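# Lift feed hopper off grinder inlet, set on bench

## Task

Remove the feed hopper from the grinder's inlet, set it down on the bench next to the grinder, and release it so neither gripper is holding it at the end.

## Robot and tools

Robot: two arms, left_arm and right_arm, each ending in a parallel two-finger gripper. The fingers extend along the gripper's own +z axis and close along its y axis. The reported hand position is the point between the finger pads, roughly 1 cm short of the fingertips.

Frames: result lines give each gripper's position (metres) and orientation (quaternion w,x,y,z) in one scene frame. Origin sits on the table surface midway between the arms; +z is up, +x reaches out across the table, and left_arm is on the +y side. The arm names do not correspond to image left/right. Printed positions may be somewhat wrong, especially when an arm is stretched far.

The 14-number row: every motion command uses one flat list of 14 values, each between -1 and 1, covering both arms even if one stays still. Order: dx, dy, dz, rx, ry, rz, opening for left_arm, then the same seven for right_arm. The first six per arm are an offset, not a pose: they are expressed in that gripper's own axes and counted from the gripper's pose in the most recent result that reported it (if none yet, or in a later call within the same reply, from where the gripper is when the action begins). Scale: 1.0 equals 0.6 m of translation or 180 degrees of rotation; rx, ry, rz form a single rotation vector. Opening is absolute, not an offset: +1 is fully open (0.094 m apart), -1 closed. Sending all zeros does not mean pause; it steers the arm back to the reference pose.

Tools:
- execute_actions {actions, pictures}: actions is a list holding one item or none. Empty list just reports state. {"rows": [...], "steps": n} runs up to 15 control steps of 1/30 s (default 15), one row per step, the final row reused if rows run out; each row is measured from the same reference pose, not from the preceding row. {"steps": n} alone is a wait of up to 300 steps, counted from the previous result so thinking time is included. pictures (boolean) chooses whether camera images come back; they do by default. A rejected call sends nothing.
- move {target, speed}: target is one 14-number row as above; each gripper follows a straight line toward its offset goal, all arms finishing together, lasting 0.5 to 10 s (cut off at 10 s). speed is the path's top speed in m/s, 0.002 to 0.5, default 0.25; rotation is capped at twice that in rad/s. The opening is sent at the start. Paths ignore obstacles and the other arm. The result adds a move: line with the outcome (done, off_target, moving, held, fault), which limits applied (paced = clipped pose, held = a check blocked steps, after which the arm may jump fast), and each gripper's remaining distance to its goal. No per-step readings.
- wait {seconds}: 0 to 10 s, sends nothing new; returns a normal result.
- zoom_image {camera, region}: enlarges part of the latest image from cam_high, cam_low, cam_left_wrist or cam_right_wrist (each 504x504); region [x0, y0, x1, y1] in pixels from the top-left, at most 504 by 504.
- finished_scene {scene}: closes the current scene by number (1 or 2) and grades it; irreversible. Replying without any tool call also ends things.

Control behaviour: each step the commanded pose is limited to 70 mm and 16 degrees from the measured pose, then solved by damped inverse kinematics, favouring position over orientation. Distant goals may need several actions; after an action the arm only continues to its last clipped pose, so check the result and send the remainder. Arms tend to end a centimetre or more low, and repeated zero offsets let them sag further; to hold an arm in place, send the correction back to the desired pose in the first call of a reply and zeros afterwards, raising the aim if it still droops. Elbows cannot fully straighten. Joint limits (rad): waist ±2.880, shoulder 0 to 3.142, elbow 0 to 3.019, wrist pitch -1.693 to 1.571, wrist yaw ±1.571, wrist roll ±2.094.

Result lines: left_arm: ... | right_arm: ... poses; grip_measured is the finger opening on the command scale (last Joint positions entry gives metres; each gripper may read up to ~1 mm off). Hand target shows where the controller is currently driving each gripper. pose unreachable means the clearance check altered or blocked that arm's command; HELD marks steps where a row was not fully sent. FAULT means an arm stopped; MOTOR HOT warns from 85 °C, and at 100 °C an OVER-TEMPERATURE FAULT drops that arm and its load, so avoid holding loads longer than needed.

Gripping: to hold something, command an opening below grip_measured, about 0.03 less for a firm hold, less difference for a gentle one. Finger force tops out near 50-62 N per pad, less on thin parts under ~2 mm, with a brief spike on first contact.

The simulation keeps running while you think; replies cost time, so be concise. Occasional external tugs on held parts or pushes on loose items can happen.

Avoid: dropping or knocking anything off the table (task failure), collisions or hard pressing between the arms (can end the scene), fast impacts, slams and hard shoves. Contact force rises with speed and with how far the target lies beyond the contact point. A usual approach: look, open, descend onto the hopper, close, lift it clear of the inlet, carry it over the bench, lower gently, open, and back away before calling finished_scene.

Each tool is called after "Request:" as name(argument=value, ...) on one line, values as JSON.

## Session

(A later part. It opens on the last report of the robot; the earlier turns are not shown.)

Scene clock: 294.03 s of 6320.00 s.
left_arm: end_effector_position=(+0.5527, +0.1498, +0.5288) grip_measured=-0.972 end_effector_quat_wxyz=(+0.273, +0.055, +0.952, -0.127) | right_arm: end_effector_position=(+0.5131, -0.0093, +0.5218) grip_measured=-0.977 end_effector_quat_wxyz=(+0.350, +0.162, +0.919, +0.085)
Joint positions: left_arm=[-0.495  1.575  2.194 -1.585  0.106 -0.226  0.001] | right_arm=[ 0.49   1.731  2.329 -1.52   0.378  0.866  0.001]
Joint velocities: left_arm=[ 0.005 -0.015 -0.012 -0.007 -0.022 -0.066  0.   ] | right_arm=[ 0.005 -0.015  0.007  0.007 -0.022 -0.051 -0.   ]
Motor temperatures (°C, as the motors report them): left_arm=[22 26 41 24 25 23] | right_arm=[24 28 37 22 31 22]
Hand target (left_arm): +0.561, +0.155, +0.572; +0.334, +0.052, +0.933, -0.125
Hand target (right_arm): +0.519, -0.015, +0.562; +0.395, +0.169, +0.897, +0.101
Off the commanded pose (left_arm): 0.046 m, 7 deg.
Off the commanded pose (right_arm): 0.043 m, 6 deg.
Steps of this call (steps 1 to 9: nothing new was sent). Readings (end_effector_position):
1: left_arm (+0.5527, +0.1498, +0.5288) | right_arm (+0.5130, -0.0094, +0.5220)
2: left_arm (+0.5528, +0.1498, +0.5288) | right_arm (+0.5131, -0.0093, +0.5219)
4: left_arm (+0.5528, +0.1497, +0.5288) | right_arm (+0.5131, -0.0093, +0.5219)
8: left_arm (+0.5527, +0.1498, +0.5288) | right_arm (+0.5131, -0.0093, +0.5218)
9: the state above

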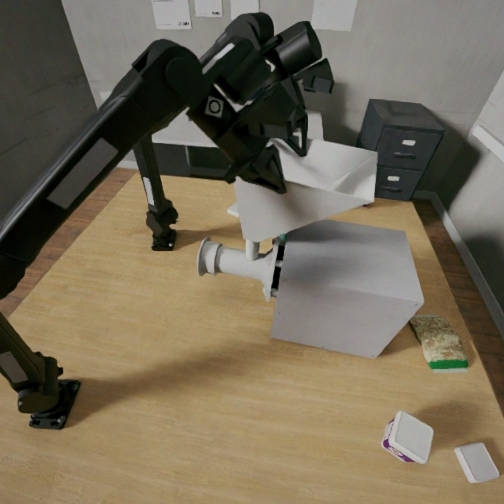

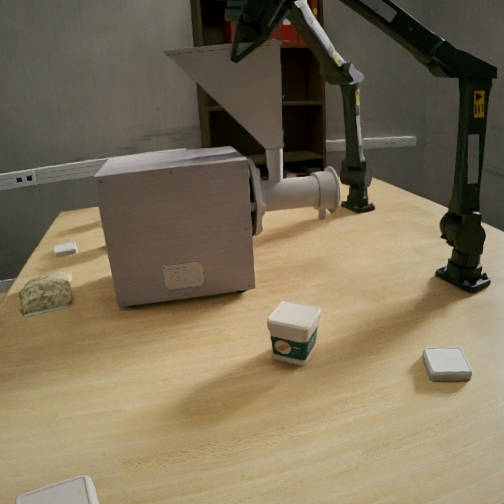

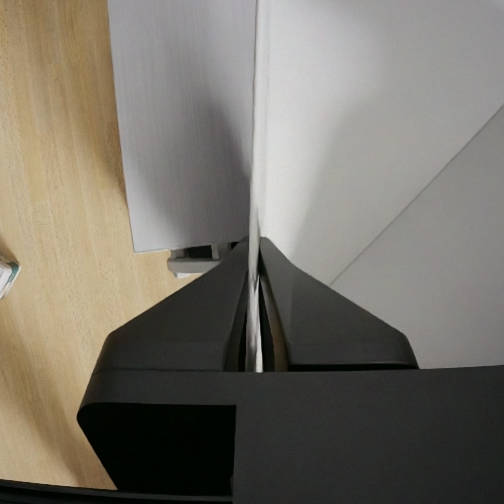

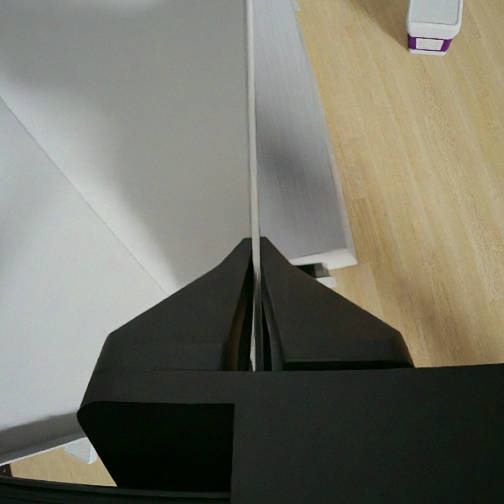

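Request:
execute_actions(actions=[{"rows":[[-0.051,-0.006,-0.057,0,-0.042,0,-1,-0.053,0.012,-0.047,-0.012,-0.03,0.006,-1],[-0.053,-0.007,-0.060,0,-0.042,0,-1,-0.056,0.013,-0.050,-0.012,-0.03,0.006,-1],[-0.055,-0.009,-0.064,0,-0.042,0,-1,-0.058,0.014,-0.053,-0.012,-0.03,0.006,-1],[-0.057,-0.010,-0.067,0,-0.042,0,-1,-0.060,0.015,-0.056,-0.012,-0.03,0.006,-1],[-0.059,-0.011,-0.070,0,-0.042,0,-1,-0.063,0.016,-0.060,-0.012,-0.03,0.006,-1],[-0.060,-0.012,-0.073,0,-0.042,0,-1,-0.065,0.018,-0.063,-0.012,-0.03,0.006,-1],[-0.062,-0.013,-0.076,0,-0.042,0,-1,-0.067,0.019,-0.066,-0.012,-0.03,0.006,-1],[-0.064,-0.015,-0.080,0,-0.042,0,-1,-0.069,0.020,-0.069,-0.012,-0.03,0.006,-1],[-0.066,-0.016,-0.083,0,-0.042,0,-1,-0.072,0.021,-0.072,-0.012,-0.03,0.006,-1],[-0.068,-0.017,-0.086,0,-0.042,0,-1,-0.074,0.022,-0.075,-0.012,-0.03,0.006,-1]],"steps":15}], pictures=false)

Request:
wait(seconds=0.3)

Request:
zoom_image(camera="cam_low", region=[225, 110, 335, 220])

Scene clock: 303.03 s of 6320.00 s.
left_arm: end_effector_position=(+0.5559, +0.1487, +0.5604) grip_measured=-0.977 end_effector_quat_wxyz=(+0.294, +0.053, +0.945, -0.134) | right_arm: end_effector_position=(+0.5168, -0.0095, +0.5527) grip_measured=-0.977 end_effector_quat_wxyz=(+0.367, +0.159, +0.912, +0.088)
Joint positions: left_arm=[-0.495  1.62   2.333 -1.634  0.106 -0.233  0.001] | right_arm=[ 0.491  1.792  2.497 -1.591  0.396  0.848  0.001]
Joint velocities: left_arm=[-0.005  0.073  0.325  0.002  0.007  0.037 -0.002] | right_arm=[ 0.005  0.132  0.369 -0.042  0.066 -0.081  0.   ]
Motor temperatures (°C, as the motors report them): left_arm=[22 26 42 24 26 23] | right_arm=[24 28 38 22 32 22]
Hand target (left_arm): +0.557, +0.154, +0.594; +0.337, +0.045, +0.931, -0.131
Hand target (right_arm): +0.515, -0.017, +0.584; +0.396, +0.168, +0.897, +0.101
Off the commanded pose (left_arm): 0.035 m, 5 deg.
Off the commanded pose (right_arm): 0.034 m, 4 deg.
Steps of this call (steps 1 to 90: nothing new was sent; then 5.50 s passed at rest; steps 91 to 105: all 15 steps of this action). Readings (end_effector_position):
91: left_arm (+0.5527, +0.1497, +0.5288) | right_arm (+0.5132, -0.0093, +0.5219)
92: left_arm (+0.5526, +0.1495, +0.5288) | right_arm (+0.5130, -0.0095, +0.5219)
94: left_arm (+0.5525, +0.1495, +0.5297) | right_arm (+0.5128, -0.0098, +0.5226)
98: left_arm (+0.5524, +0.1495, +0.5364) | right_arm (+0.5131, -0.0097, +0.5295)
105: the state above

Scene clock: 303.33 s of 6320.00 s.
left_arm: end_effector_position=(+0.5573, +0.1483, +0.5653) grip_measured=-0.978 end_effector_quat_wxyz=(+0.300, +0.053, +0.943, -0.135) | right_arm: end_effector_position=(+0.5182, -0.0098, +0.5569) grip_measured=-0.977 end_effector_quat_wxyz=(+0.372, +0.158, +0.911, +0.089)
Joint positions: left_arm=[-0.495  1.625  2.351 -1.634  0.106 -0.232  0.001] | right_arm=[ 0.49   1.8    2.519 -1.596  0.399  0.842  0.001]
Joint velocities: left_arm=[ 0.005  0.015 -0.017  0.007  0.007  0.051 -0.001] | right_arm=[-0.015  0.005 -0.007 -0.027  0.095 -0.037  0.   ]
Motor temperatures (°C, as the motors report them): left_arm=[22 26 42 24 26 23] | right_arm=[24 28 38 22 32 22]
Hand target (left_arm): +0.557, +0.154, +0.594; +0.337, +0.045, +0.931, -0.131
Hand target (right_arm): +0.515, -0.017, +0.584; +0.396, +0.168, +0.897, +0.101
Off the commanded pose (left_arm): 0.030 m, 4 deg.
Off the commanded pose (right_arm): 0.030 m, 3 deg.
Steps of this call (steps 1 to 9: nothing new was sent). Readings (end_effector_position):
1: left_arm (+0.5563, +0.1485, +0.5632) | right_arm (+0.5174, -0.0098, +0.5553)
2: left_arm (+0.5564, +0.1485, +0.5650) | right_arm (+0.5177, -0.0098, +0.5569)
4: left_arm (+0.5562, +0.1486, +0.5667) | right_arm (+0.5174, -0.0101, +0.5586)
8: left_arm (+0.5570, +0.1484, +0.5657) | right_arm (+0.5179, -0.0098, +0.5574)
9: the state above

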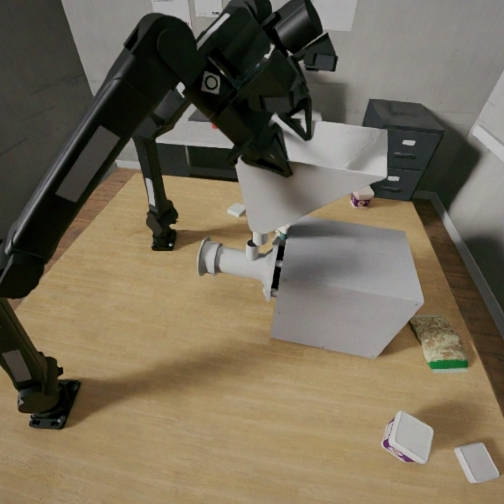

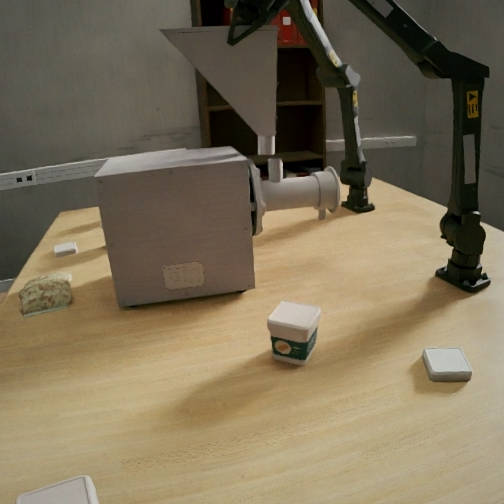

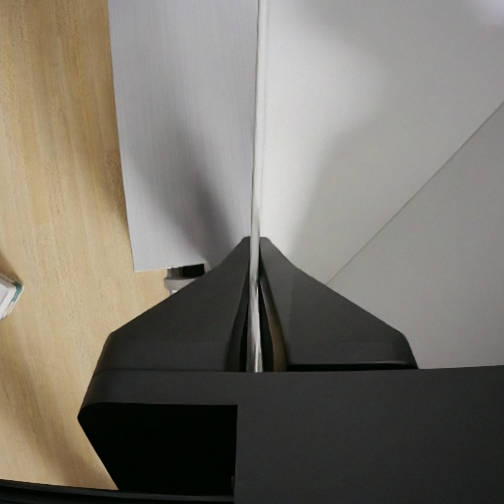

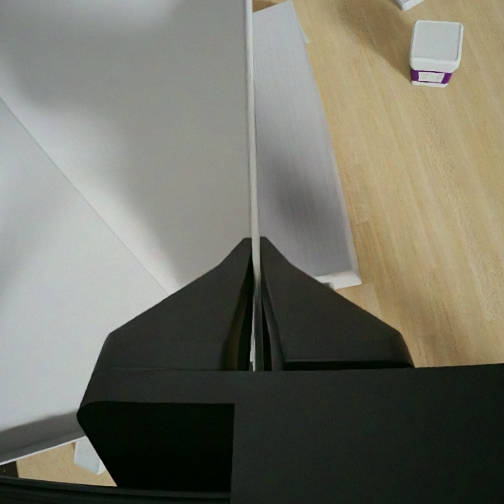

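Region (225, 110, 335, 220) of cam_low's 504x504 image, scaled by 4.582, with more detail than that image has.

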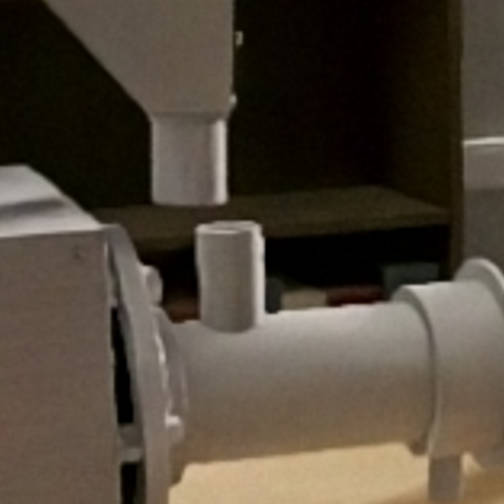

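Request:
execute_actions(actions=[{"rows":[[-0.027,-0.006,-0.040,0,-0.025,0,-1,-0.030,-0.002,-0.037,-0.008,-0.017,0.004,-1],[-0.026,-0.011,-0.040,0,-0.025,0,-1,-0.031,-0.007,-0.039,-0.008,-0.017,0.004,-1],[-0.023,-0.018,-0.039,0,-0.025,0,-1,-0.031,-0.014,-0.041,-0.008,-0.017,0.004,-1],[-0.021,-0.026,-0.039,0,-0.025,0,-1,-0.032,-0.022,-0.044,-0.008,-0.017,0.004,-1],[-0.018,-0.034,-0.038,0,-0.025,0,-1,-0.032,-0.030,-0.046,-0.008,-0.017,0.004,-1],[-0.016,-0.042,-0.038,0,-0.025,0,-1,-0.033,-0.038,-0.049,-0.008,-0.017,0.004,-1],[-0.013,-0.050,-0.037,0,-0.025,0,-1,-0.033,-0.046,-0.052,-0.008,-0.017,0.004,-1],[-0.011,-0.058,-0.037,0,-0.025,0,-1,-0.034,-0.054,-0.054,-0.008,-0.017,0.004,-1],[-0.008,-0.066,-0.036,0,-0.025,0,-1,-0.034,-0.062,-0.057,-0.008,-0.017,0.004,-1],[-0.006,-0.074,-0.036,0,-0.025,0,-1,-0.035,-0.070,-0.059,-0.008,-0.017,0.004,-1],[-0.003,-0.082,-0.035,0,-0.025,0,-1,-0.035,-0.078,-0.062,-0.008,-0.017,0.004,-1],[-0.001,-0.090,-0.035,0,-0.025,0,-1,-0.036,-0.086,-0.065,-0.008,-0.017,0.004,-1],[0.001,-0.097,-0.034,0,-0.025,0,-1,-0.036,-0.093,-0.067,-0.008,-0.017,0.004,-1],[0.003,-0.103,-0.034,0,-0.025,0,-1,-0.037,-0.099,-0.069,-0.008,-0.017,0.004,-1],[0.004,-0.106,-0.034,0,-0.025,0,-1,-0.037,-0.102,-0.070,-0.008,-0.017,0.004,-1]],"steps":15}], pictures=false)

Request:
wait(seconds=0.4)

Scene clock: 334.20 s of 6320.00 s.
left_arm: end_effector_position=(+0.5420, +0.1008, +0.5602) grip_measured=-0.979 end_effector_quat_wxyz=(+0.294, +0.060, +0.945, -0.131) | right_arm: end_effector_position=(+0.5019, -0.0575, +0.5494) grip_measured=-0.977 end_effector_quat_wxyz=(+0.362, +0.163, +0.914, +0.088)
Joint positions: left_arm=[-0.607  1.634  2.351 -1.634  0.037 -0.307  0.001] | right_arm=[ 0.427  1.639  2.275 -1.513  0.35   0.808  0.001]
Joint velocities: left_arm=[-0.396 -0.005  0.002  0.007 -0.154 -0.374  0.   ] | right_arm=[-0.2   -0.444 -0.442  0.046 -0.037 -0.066 -0.001]
Motor temperatures (°C, as the motors report them): left_arm=[22 26 40 23 27 23] | right_arm=[24 28 37 22 29 22]
Hand target (left_arm): +0.532, +0.094, +0.595; +0.336, +0.047, +0.930, -0.140
Hand target (right_arm): +0.490, -0.077, +0.581; +0.395, +0.163, +0.899, +0.098
Off the commanded pose (left_arm): 0.036 m, 5 deg.
Off the commanded pose (right_arm): 0.041 m, 5 deg.
Steps of this call (steps 1 to 90: nothing new was sent; then 27.37 s passed at rest; steps 91 to 105: all 15 steps of this action). Readings (end_effector_position):
91: left_arm (+0.5583, +0.1478, +0.5639) | right_arm (+0.5193, -0.0104, +0.5557)
92: left_arm (+0.5584, +0.1480, +0.5639) | right_arm (+0.5194, -0.0105, +0.5557)
94: left_arm (+0.5583, +0.1476, +0.5638) | right_arm (+0.5195, -0.0110, +0.5533)
98: left_arm (+0.5571, +0.1402, +0.5619) | right_arm (+0.5183, -0.0185, +0.5480)
105: the state above

Scene clock: 334.60 s of 6320.00 s.
left_arm: end_effector_position=(+0.5357, +0.0866, +0.5605) grip_measured=-0.979 end_effector_quat_wxyz=(+0.292, +0.057, +0.945, -0.137) | right_arm: end_effector_position=(+0.4955, -0.0713, +0.5521) grip_measured=-0.978 end_effector_quat_wxyz=(+0.362, +0.162, +0.914, +0.085)
Joint positions: left_arm=[-0.637  1.634  2.351 -1.632  0.03  -0.341  0.001] | right_arm=[ 0.411  1.606  2.241 -1.512  0.346  0.791  0.001]
Joint velocities: left_arm=[-0.015 -0.015 -0.002 -0.002 -0.007  0.022 -0.   ] | right_arm=[-0.015  0.005 -0.002  0.007  0.022 -0.022 -0.   ]
Motor temperatures (°C, as the motors report them): left_arm=[22 26 40 23 27 23] | right_arm=[24 28 37 22 29 22]
Hand target (left_arm): +0.532, +0.094, +0.595; +0.336, +0.047, +0.930, -0.140
Hand target (right_arm): +0.490, -0.077, +0.581; +0.395, +0.163, +0.899, +0.098
Off the commanded pose (left_arm): 0.034 m, 5 deg.
Off the commanded pose (right_arm): 0.033 m, 5 deg.
Steps of this call (steps 1 to 12: nothing new was sent). Readings (end_effector_position):
1: left_arm (+0.5395, +0.0954, +0.5602) | right_arm (+0.4993, -0.0628, +0.5505)
2: left_arm (+0.5374, +0.0911, +0.5602) | right_arm (+0.4973, -0.0669, +0.5520)
4: left_arm (+0.5355, +0.0864, +0.5604) | right_arm (+0.4953, -0.0713, +0.5541)
8: left_arm (+0.5357, +0.0866, +0.5605) | right_arm (+0.4952, -0.0713, +0.5520)
12: the state above

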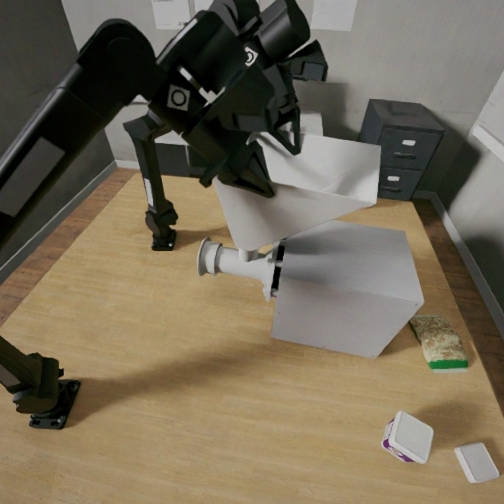

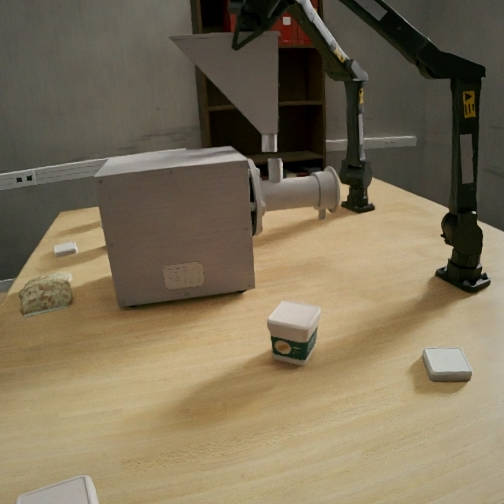

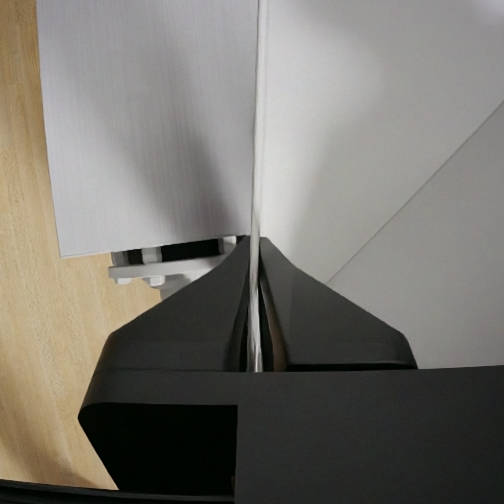

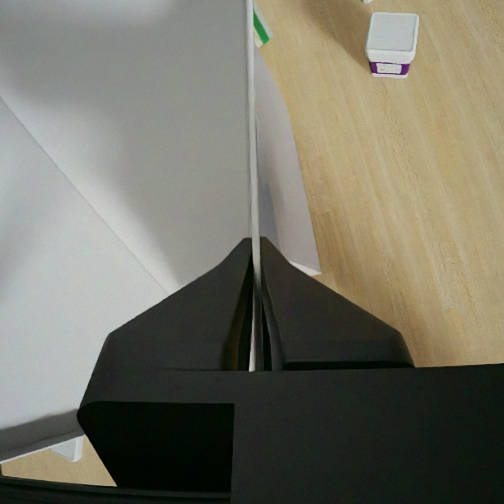

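Request:
move(target=[0.426,-0.304,0.175,-0.012,0.065,-0.009,-1,0.294,-0.467,-0.005,0.012,0.064,0.015,-1], speed=0.08)

Scene clock: 345.47 s of 6320.00 s.
left_arm: end_effector_position=(+0.3464, -0.1084, +0.3602) grip_measured=-0.980 end_effector_quat_wxyz=(+0.170, +0.051, +0.978, -0.107) | right_arm: end_effector_position=(+0.3062, -0.2664, +0.3454) grip_measured=-0.969 end_effector_quat_wxyz=(+0.233, +0.187, +0.949, +0.101)
Joint positions: left_arm=[-1.201  1.522  1.719 -1.394 -0.155 -0.881  0.001] | right_arm=[ 0.01   0.872  1.125 -1.31  -0.024  0.561  0.001]
Joint velocities: left_arm=[-0.024 -0.005 -0.012 -0.012  0.007 -0.007  0.001] | right_arm=[-0.005 -0.005  0.002  0.007  0.022 -0.081 -0.002]
Motor temperatures (°C, as the motors report them): left_arm=[22 27 39 23 28 23] | right_arm=[24 28 36 22 29 22]
Hand target (left_arm): +0.344, -0.116, +0.377; +0.193, +0.053, +0.972, -0.121
Hand target (right_arm): +0.311, -0.272, +0.359; +0.258, +0.183, +0.944, +0.095
Off the commanded pose (left_arm): 0.014 m, 3 deg.
Off the commanded pose (right_arm): 0.021 m, 4 deg.
After step 90, 3.37 s passed at rest.
move: off_target (left_arm, right_arm)

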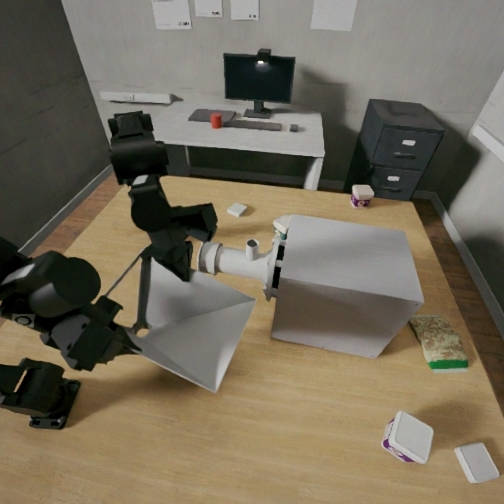

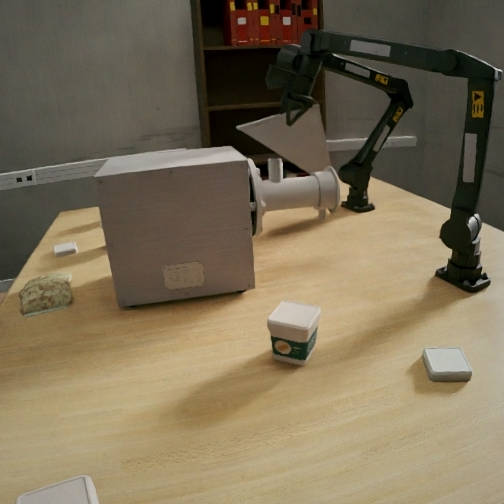

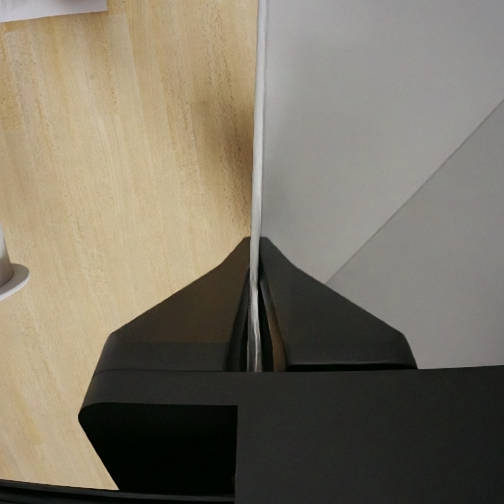

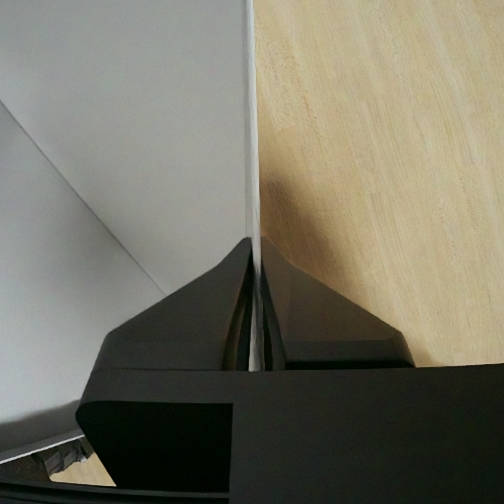

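Request:
move(target=[0.012,0.021,0.254,-0.025,0.129,-0.018,-1,0.016,-0.074,0.227,0.023,0.128,0.029,-1], speed=0.07)

Scene clock: 354.43 s of 6320.00 s.
left_arm: end_effector_position=(+0.3842, -0.1254, +0.2046) grip_measured=-0.980 end_effector_quat_wxyz=(-0.039, +0.024, +0.996, -0.075) | right_arm: end_effector_position=(+0.3440, -0.2837, +0.1960) grip_measured=-0.978 end_effector_quat_wxyz=(+0.009, +0.207, +0.972, +0.111)
Joint positions: left_arm=[-1.067  1.803  1.71  -1.415  0.157 -0.838  0.001] | right_arm=[-0.146  1.239  1.046 -1.31  -0.214  0.437  0.001]
Joint velocities: left_arm=[-0.005  0.005 -0.007 -0.002  0.066  0.007 -0.001] | right_arm=[ 0.005  0.005  0.007 -0.022 -0.007 -0.007  0.001]
Motor temperatures (°C, as the motors report them): left_arm=[22 27 39 23 27 23] | right_arm=[24 27 35 22 28 22]
Hand target (left_arm): +0.388, -0.129, +0.214; -0.032, +0.039, +0.997, -0.065
Hand target (right_arm): +0.350, -0.286, +0.213; +0.025, +0.212, +0.971, +0.112
Off the commanded pose (left_arm): 0.013 m, 2 deg.
Off the commanded pose (right_arm): 0.016 m, 2 deg.
After step 90, 2.63 s passed at rest.
move: off_target (left_arm, right_arm)

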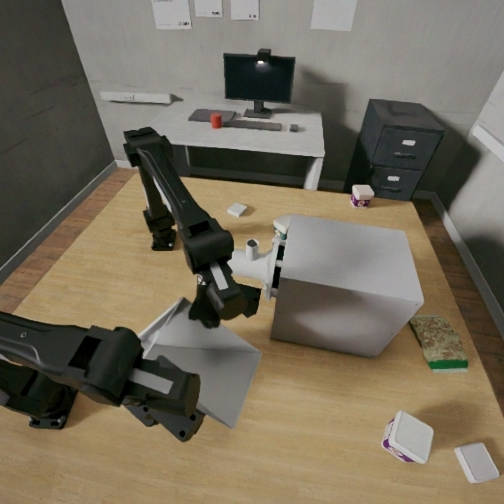

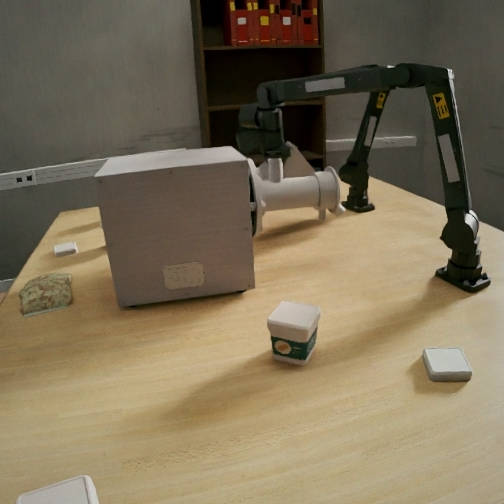

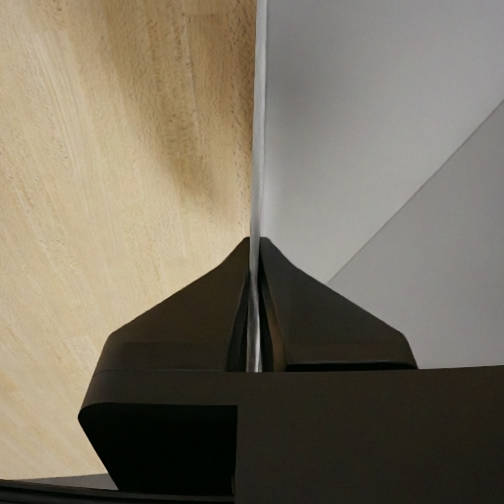

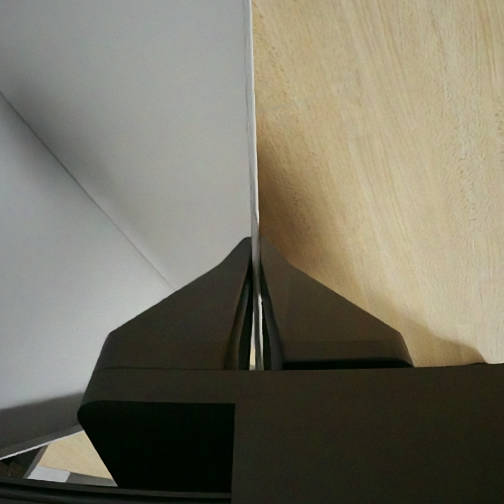

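Request:
move(target=[-0.042,0,0.102,-0.011,0.059,-0.008,-1,-0.040,-0.024,0.099,0.011,0.059,0.013,-1], speed=0.04)

Request:
zoom_image(camera="cam_low", region=[230, 100, 400, 270])

Scene clock: 363.40 s of 6320.00 s.
left_arm: end_effector_position=(+0.3898, -0.1313, +0.1249) grip_measured=-0.981 end_effector_quat_wxyz=(-0.146, +0.014, +0.988, -0.057) | right_arm: end_effector_position=(+0.3455, -0.2893, +0.1163) grip_measured=-0.978 end_effector_quat_wxyz=(-0.109, +0.218, +0.963, +0.112)
Joint positions: left_arm=[-1.027  1.977  1.74  -1.451  0.292 -0.796  0.001] | right_arm=[-0.185  1.466  1.029 -1.309 -0.262  0.394  0.001]
Joint velocities: left_arm=[ 0.015  0.005 -0.002  0.002  0.037 -0.037 -0.001] | right_arm=[ 0.015 -0.005 -0.027 -0.012 -0.007  0.007 -0.   ]
Motor temperatures (°C, as the motors report them): left_arm=[22 27 40 23 27 23] | right_arm=[24 27 36 22 28 22]
Hand target (left_arm): +0.403, -0.134, +0.142; -0.131, +0.019, +0.990, -0.056
Hand target (right_arm): +0.364, -0.292, +0.136; -0.087, +0.215, +0.966, +0.113
Off the commanded pose (left_arm): 0.023 m, 2 deg.
Off the commanded pose (right_arm): 0.026 m, 3 deg.
After step 90, 3.27 s passed at rest.
move: off_target (left_arm, right_arm)

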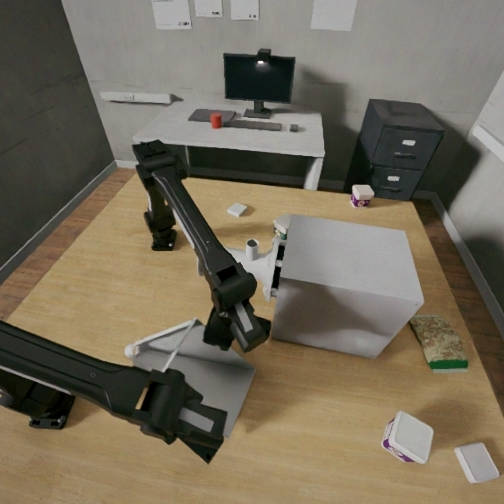

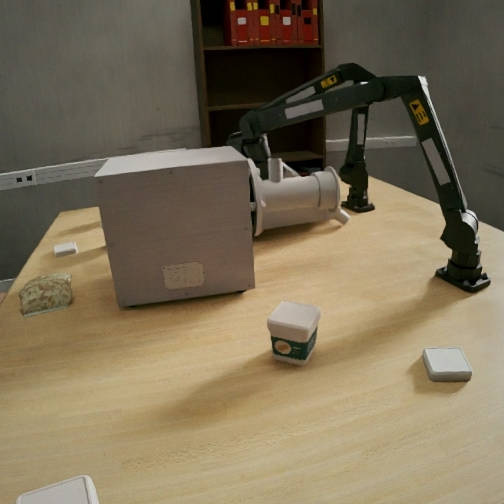

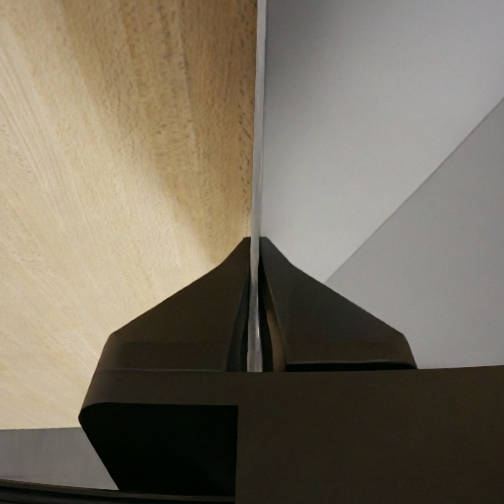

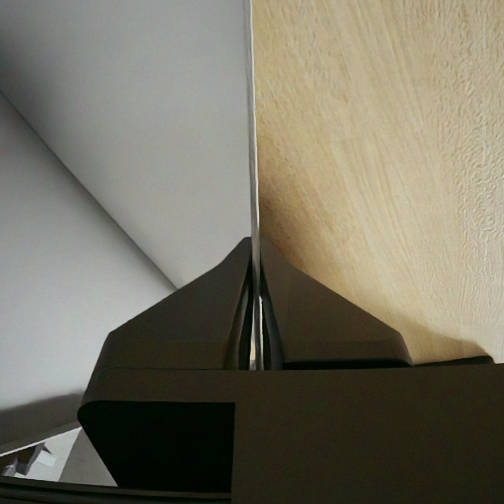

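Region (230, 100, 400, 270) of cam_low's 504x504 image, scaled by 2.965, with more detail than that image has.

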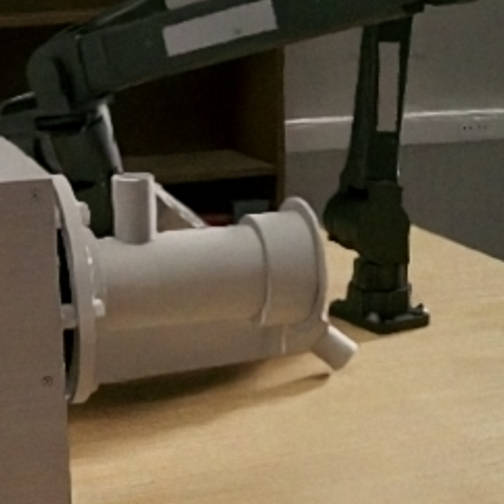

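Request:
execute_actions(actions=[{"rows":[[-0.013,-0.008,-0.031,0,-0.01,0,-1,-0.02,0.015,-0.036,0,-0.013,0,-1],[-0.014,-0.007,-0.028,0,-0.01,0,-1,-0.02,0.014,-0.033,0,-0.013,0,-1],[-0.014,-0.007,-0.026,0,-0.01,0,-1,-0.02,0.014,-0.030,0,-0.013,0,-1],[-0.015,-0.006,-0.023,0,-0.01,0,-1,-0.02,0.013,-0.028,0,-0.013,0,-1],[-0.015,-0.005,-0.021,0,-0.01,0,-1,-0.02,0.013,-0.025,0,-0.013,0,-1],[-0.015,-0.005,-0.018,0,-0.01,0,-1,-0.02,0.012,-0.022,0,-0.013,0,-1],[-0.016,-0.004,-0.016,0,-0.01,0,-1,-0.02,0.012,-0.019,0,-0.013,0,-1],[-0.016,-0.003,-0.013,0,-0.01,0,-1,-0.02,0.011,-0.017,0,-0.013,0,-1],[-0.017,-0.003,-0.011,0,-0.01,0,-1,-0.019,0.011,-0.014,0,-0.013,0,-1],[-0.017,-0.002,-0.008,0,-0.01,0,-1,-0.019,0.010,-0.011,0,-0.013,0,-1],[-0.017,-0.002,-0.006,0,-0.01,0,-1,-0.019,0.010,-0.008,0,-0.013,0,-1],[-0.018,-0.001,-0.003,0,-0.01,0,-1,-0.019,0.009,-0.006,0,-0.013,0,-1],[-0.018,0,0,0,-0.01,0,-1,-0.019,0.009,-0.003,0,-0.013,0,-1],[-0.019,0,0.002,0,-0.01,0,-1,-0.019,0.008,0,0,-0.013,0,-1],[-0.019,0.001,0.005,0,-0.01,0,-1,-0.019,0.008,0.003,0,-0.013,0,-1]],"steps":15}], pictures=false)

Request:
wait(seconds=0.4)

Request:
zoom_image(camera="cam_low", region=[240, 160, 370, 270])

Scene clock: 372.17 s of 6320.00 s.
left_arm: end_effector_position=(+0.3936, -0.1317, +0.1236) grip_measured=-0.982 end_effector_quat_wxyz=(-0.140, +0.011, +0.988, -0.059) | right_arm: end_effector_position=(+0.3505, -0.2895, +0.1141) grip_measured=-0.979 end_effector_quat_wxyz=(-0.098, +0.218, +0.964, +0.114)
Joint positions: left_arm=[-1.024  1.977  1.739 -1.437  0.287 -0.8    0.001] | right_arm=[-0.185  1.467  1.026 -1.283 -0.262  0.395  0.001]
Joint velocities: left_arm=[-0.005 -0.005 -0.042  0.081  0.037 -0.022 -0.   ] | right_arm=[-0.015 -0.015 -0.022  0.11   0.007  0.051 -0.   ]
Motor temperatures (°C, as the motors report them): left_arm=[22 28 40 23 26 23] | right_arm=[24 27 36 22 27 22]
Hand target (left_arm): +0.400, -0.131, +0.119; -0.130, +0.013, +0.990, -0.057
Hand target (right_arm): +0.357, -0.289, +0.113; -0.089, +0.221, +0.965, +0.108
Off the commanded pose (left_arm): 0.008 m, 1 deg.
Off the commanded pose (right_arm): 0.007 m, 1 deg.
Steps of this call (steps 1 to 90: nothing new was sent; then 5.27 s passed at rest; steps 91 to 105: all 15 steps of this action). Readings (end_effector_position):
91: left_arm (+0.3897, -0.1312, +0.1251) | right_arm (+0.3455, -0.2893, +0.1164)
92: left_arm (+0.3897, -0.1312, +0.1251) | right_arm (+0.3455, -0.2893, +0.1164)
94: left_arm (+0.3897, -0.1312, +0.1251) | right_arm (+0.3457, -0.2893, +0.1163)
98: left_arm (+0.3906, -0.1312, +0.1249) | right_arm (+0.3472, -0.2893, +0.1161)
105: the state above

Scene clock: 372.57 s of 6320.00 s.
left_arm: end_effector_position=(+0.3943, -0.1317, +0.1223) grip_measured=-0.982 end_effector_quat_wxyz=(-0.139, +0.010, +0.988, -0.060) | right_arm: end_effector_position=(+0.3512, -0.2895, +0.1129) grip_measured=-0.979 end_effector_quat_wxyz=(-0.097, +0.219, +0.964, +0.114)
Joint positions: left_arm=[-1.023  1.977  1.735 -1.431  0.286 -0.802  0.001] | right_arm=[-0.185  1.468  1.024 -1.276 -0.262  0.398  0.001]
Joint velocities: left_arm=[ 0.005 -0.015  0.012  0.002 -0.022 -0.037  0.   ] | right_arm=[-0.005  0.005 -0.012 -0.012 -0.051  0.037  0.   ]
Motor temperatures (°C, as the motors report them): left_arm=[22 28 40 23 26 23] | right_arm=[24 27 36 22 27 22]
Hand target (left_arm): +0.400, -0.131, +0.119; -0.130, +0.013, +0.990, -0.057
Hand target (right_arm): +0.357, -0.289, +0.113; -0.089, +0.221, +0.965, +0.108
Off the commanded pose (left_arm): 0.007 m, 1 deg.
Off the commanded pose (right_arm): 0.006 m, 1 deg.
Steps of this call (steps 1 to 12: nothing new was sent). Readings (end_effector_position):
1: left_arm (+0.3940, -0.1316, +0.1231) | right_arm (+0.3510, -0.2895, +0.1138)
2: left_arm (+0.3943, -0.1317, +0.1228) | right_arm (+0.3510, -0.2895, +0.1132)
4: left_arm (+0.3943, -0.1317, +0.1223) | right_arm (+0.3512, -0.2895, +0.1129)
8: left_arm (+0.3943, -0.1317, +0.1223) | right_arm (+0.3512, -0.2895, +0.1129)
12: the state above

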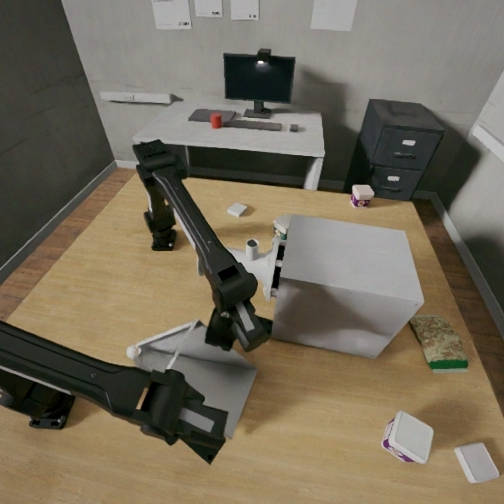

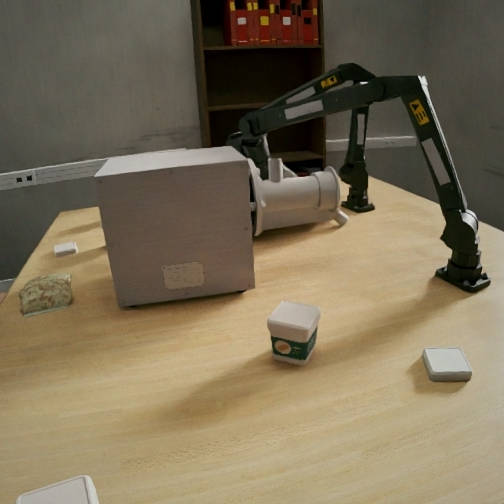

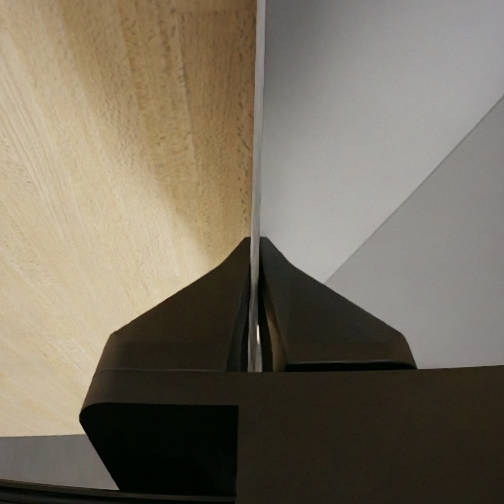

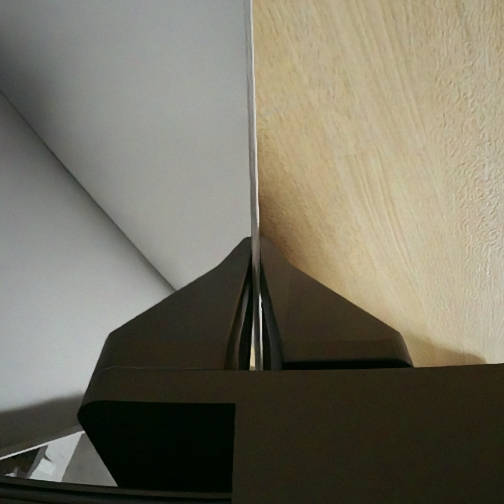

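Region (240, 160, 370, 270) of cam_low's 504x504 image, scaled by 3.877, with more detail than that image has; it fills the top 426 rows of this view, and the rest is white.

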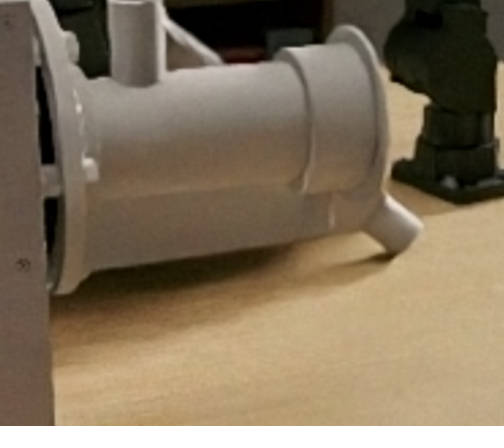

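Resting on the table. Release and retreat.

Request:
execute_actions(actions=[{"rows":[[0,0,-0.015,0,0,0,-0.95,0,0,-0.015,0,0,0,-0.95],[0,0,-0.015,0,0,0,-0.9,0,0,-0.015,0,0,0,-0.9],[0,0,-0.015,0,0,0,-0.8,0,0,-0.015,0,0,0,-0.8],[0,0,-0.015,0,0,0,-0.6,0,0,-0.015,0,0,0,-0.6],[0,0,-0.015,0,0,0,-0.4,0,0,-0.015,0,0,0,-0.4]],"steps":12}], pictures=false)

Request:
move(target=[0,0,-0.15,0,0,0,-0.4,0,0,-0.15,0,0,0,-0.4], speed=0.1)

Scene clock: 375.67 s of 6320.00 s.
left_arm: end_effector_position=(+0.3945, -0.1295, +0.1223) grip_measured=-0.402 end_effector_quat_wxyz=(-0.139, +0.010, +0.989, -0.056) | right_arm: end_effector_position=(+0.3484, -0.2894, +0.1133) grip_measured=-0.402 end_effector_quat_wxyz=(-0.102, +0.220, +0.964, +0.113)
Joint positions: left_arm=[-1.021  1.977  1.735 -1.438  0.282 -0.8    0.028] | right_arm=[-0.185  1.468  1.024 -1.288 -0.262  0.398  0.028]
Joint velocities: left_arm=[-0.015 -0.005  0.007  0.012 -0.051 -0.095  0.   ] | right_arm=[-0.005 -0.015  0.007  0.002 -0.007  0.037 -0.001]
Motor temperatures (°C, as the motors report them): left_arm=[22 28 40 23 26 23] | right_arm=[24 27 36 22 27 22]
Hand target (left_arm): +0.397, -0.131, +0.131; -0.139, +0.010, +0.988, -0.060
Hand target (right_arm): +0.352, -0.292, +0.121; -0.097, +0.219, +0.964, +0.114
Off the commanded pose (left_arm): 0.009 m, 0 deg.
Off the commanded pose (right_arm): 0.009 m, 1 deg.
Steps of this call (steps 1 to 81: nothing new was sent; steps 82 to 93: all 12 steps of this action). Readings (end_effector_position):
82: left_arm (+0.3943, -0.1318, +0.1223) | right_arm (+0.3510, -0.2894, +0.1129)
83: left_arm (+0.3941, -0.1314, +0.1224) | right_arm (+0.3505, -0.2895, +0.1130)
85: left_arm (+0.3943, -0.1298, +0.1222) | right_arm (+0.3492, -0.2894, +0.1132)
89: left_arm (+0.3945, -0.1295, +0.1223) | right_arm (+0.3485, -0.2894, +0.1133)
93: the state above

Scene clock: 377.20 s of 6320.00 s.
left_arm: end_effector_position=(+0.4099, -0.1191, +0.1923) grip_measured=-0.402 end_effector_quat_wxyz=(-0.150, +0.008, +0.987, -0.047) | right_arm: end_effector_position=(+0.3504, -0.3107, +0.1785) grip_measured=-0.402 end_effector_quat_wxyz=(-0.127, +0.227, +0.959, +0.111)
Joint positions: left_arm=[-0.99   1.977  1.918 -1.659  0.281 -0.766  0.028] | right_arm=[-0.241  1.448  1.178 -1.524 -0.256  0.351  0.028]
Joint velocities: left_arm=[-0.005 -0.005 -0.002 -0.022 -0.007 -0.037 -0.   ] | right_arm=[ 0.005 -0.005 -0.042 -0.007 -0.051 -0.051 -0.001]
Motor temperatures (°C, as the motors report them): left_arm=[22 28 40 23 26 23] | right_arm=[24 27 36 22 27 22]
Hand target (left_arm): +0.420, -0.120, +0.208; -0.139, +0.010, +0.989, -0.057
Hand target (right_arm): +0.359, -0.314, +0.199; -0.103, +0.220, +0.963, +0.114
Off the commanded pose (left_arm): 0.019 m, 2 deg.
Off the commanded pose (right_arm): 0.024 m, 3 deg.
move: off_target (left_arm, right_arm)

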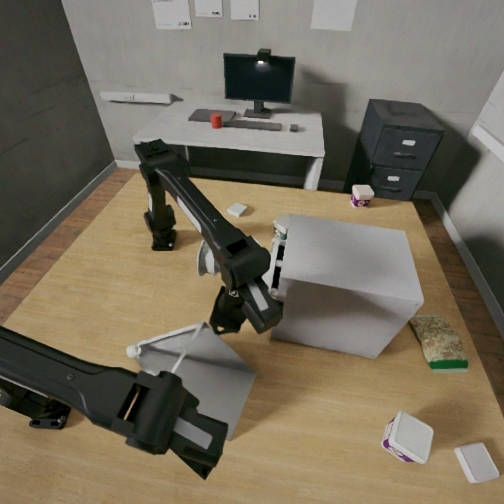

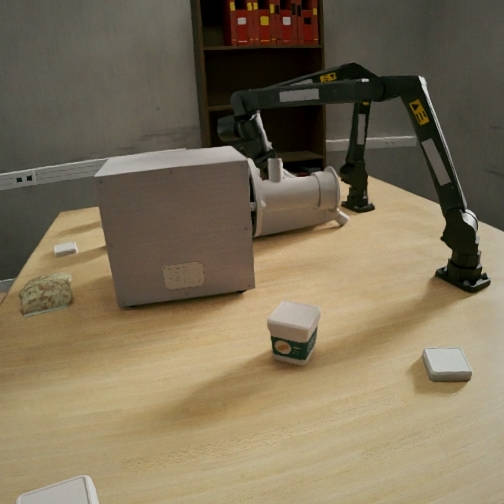

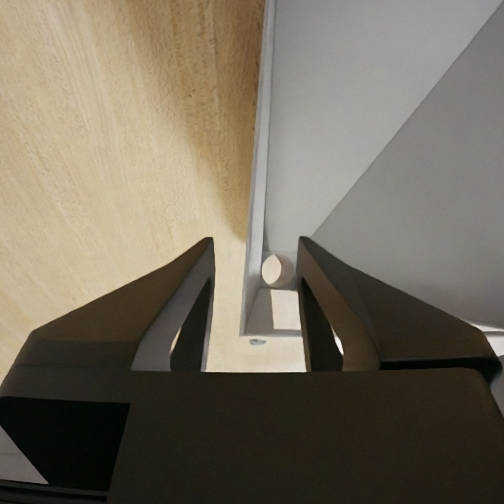

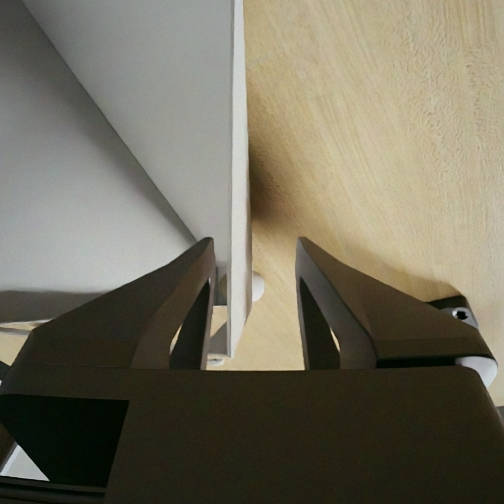

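Request:
finished_scene(scene=1)

The scene is finished: the task was done.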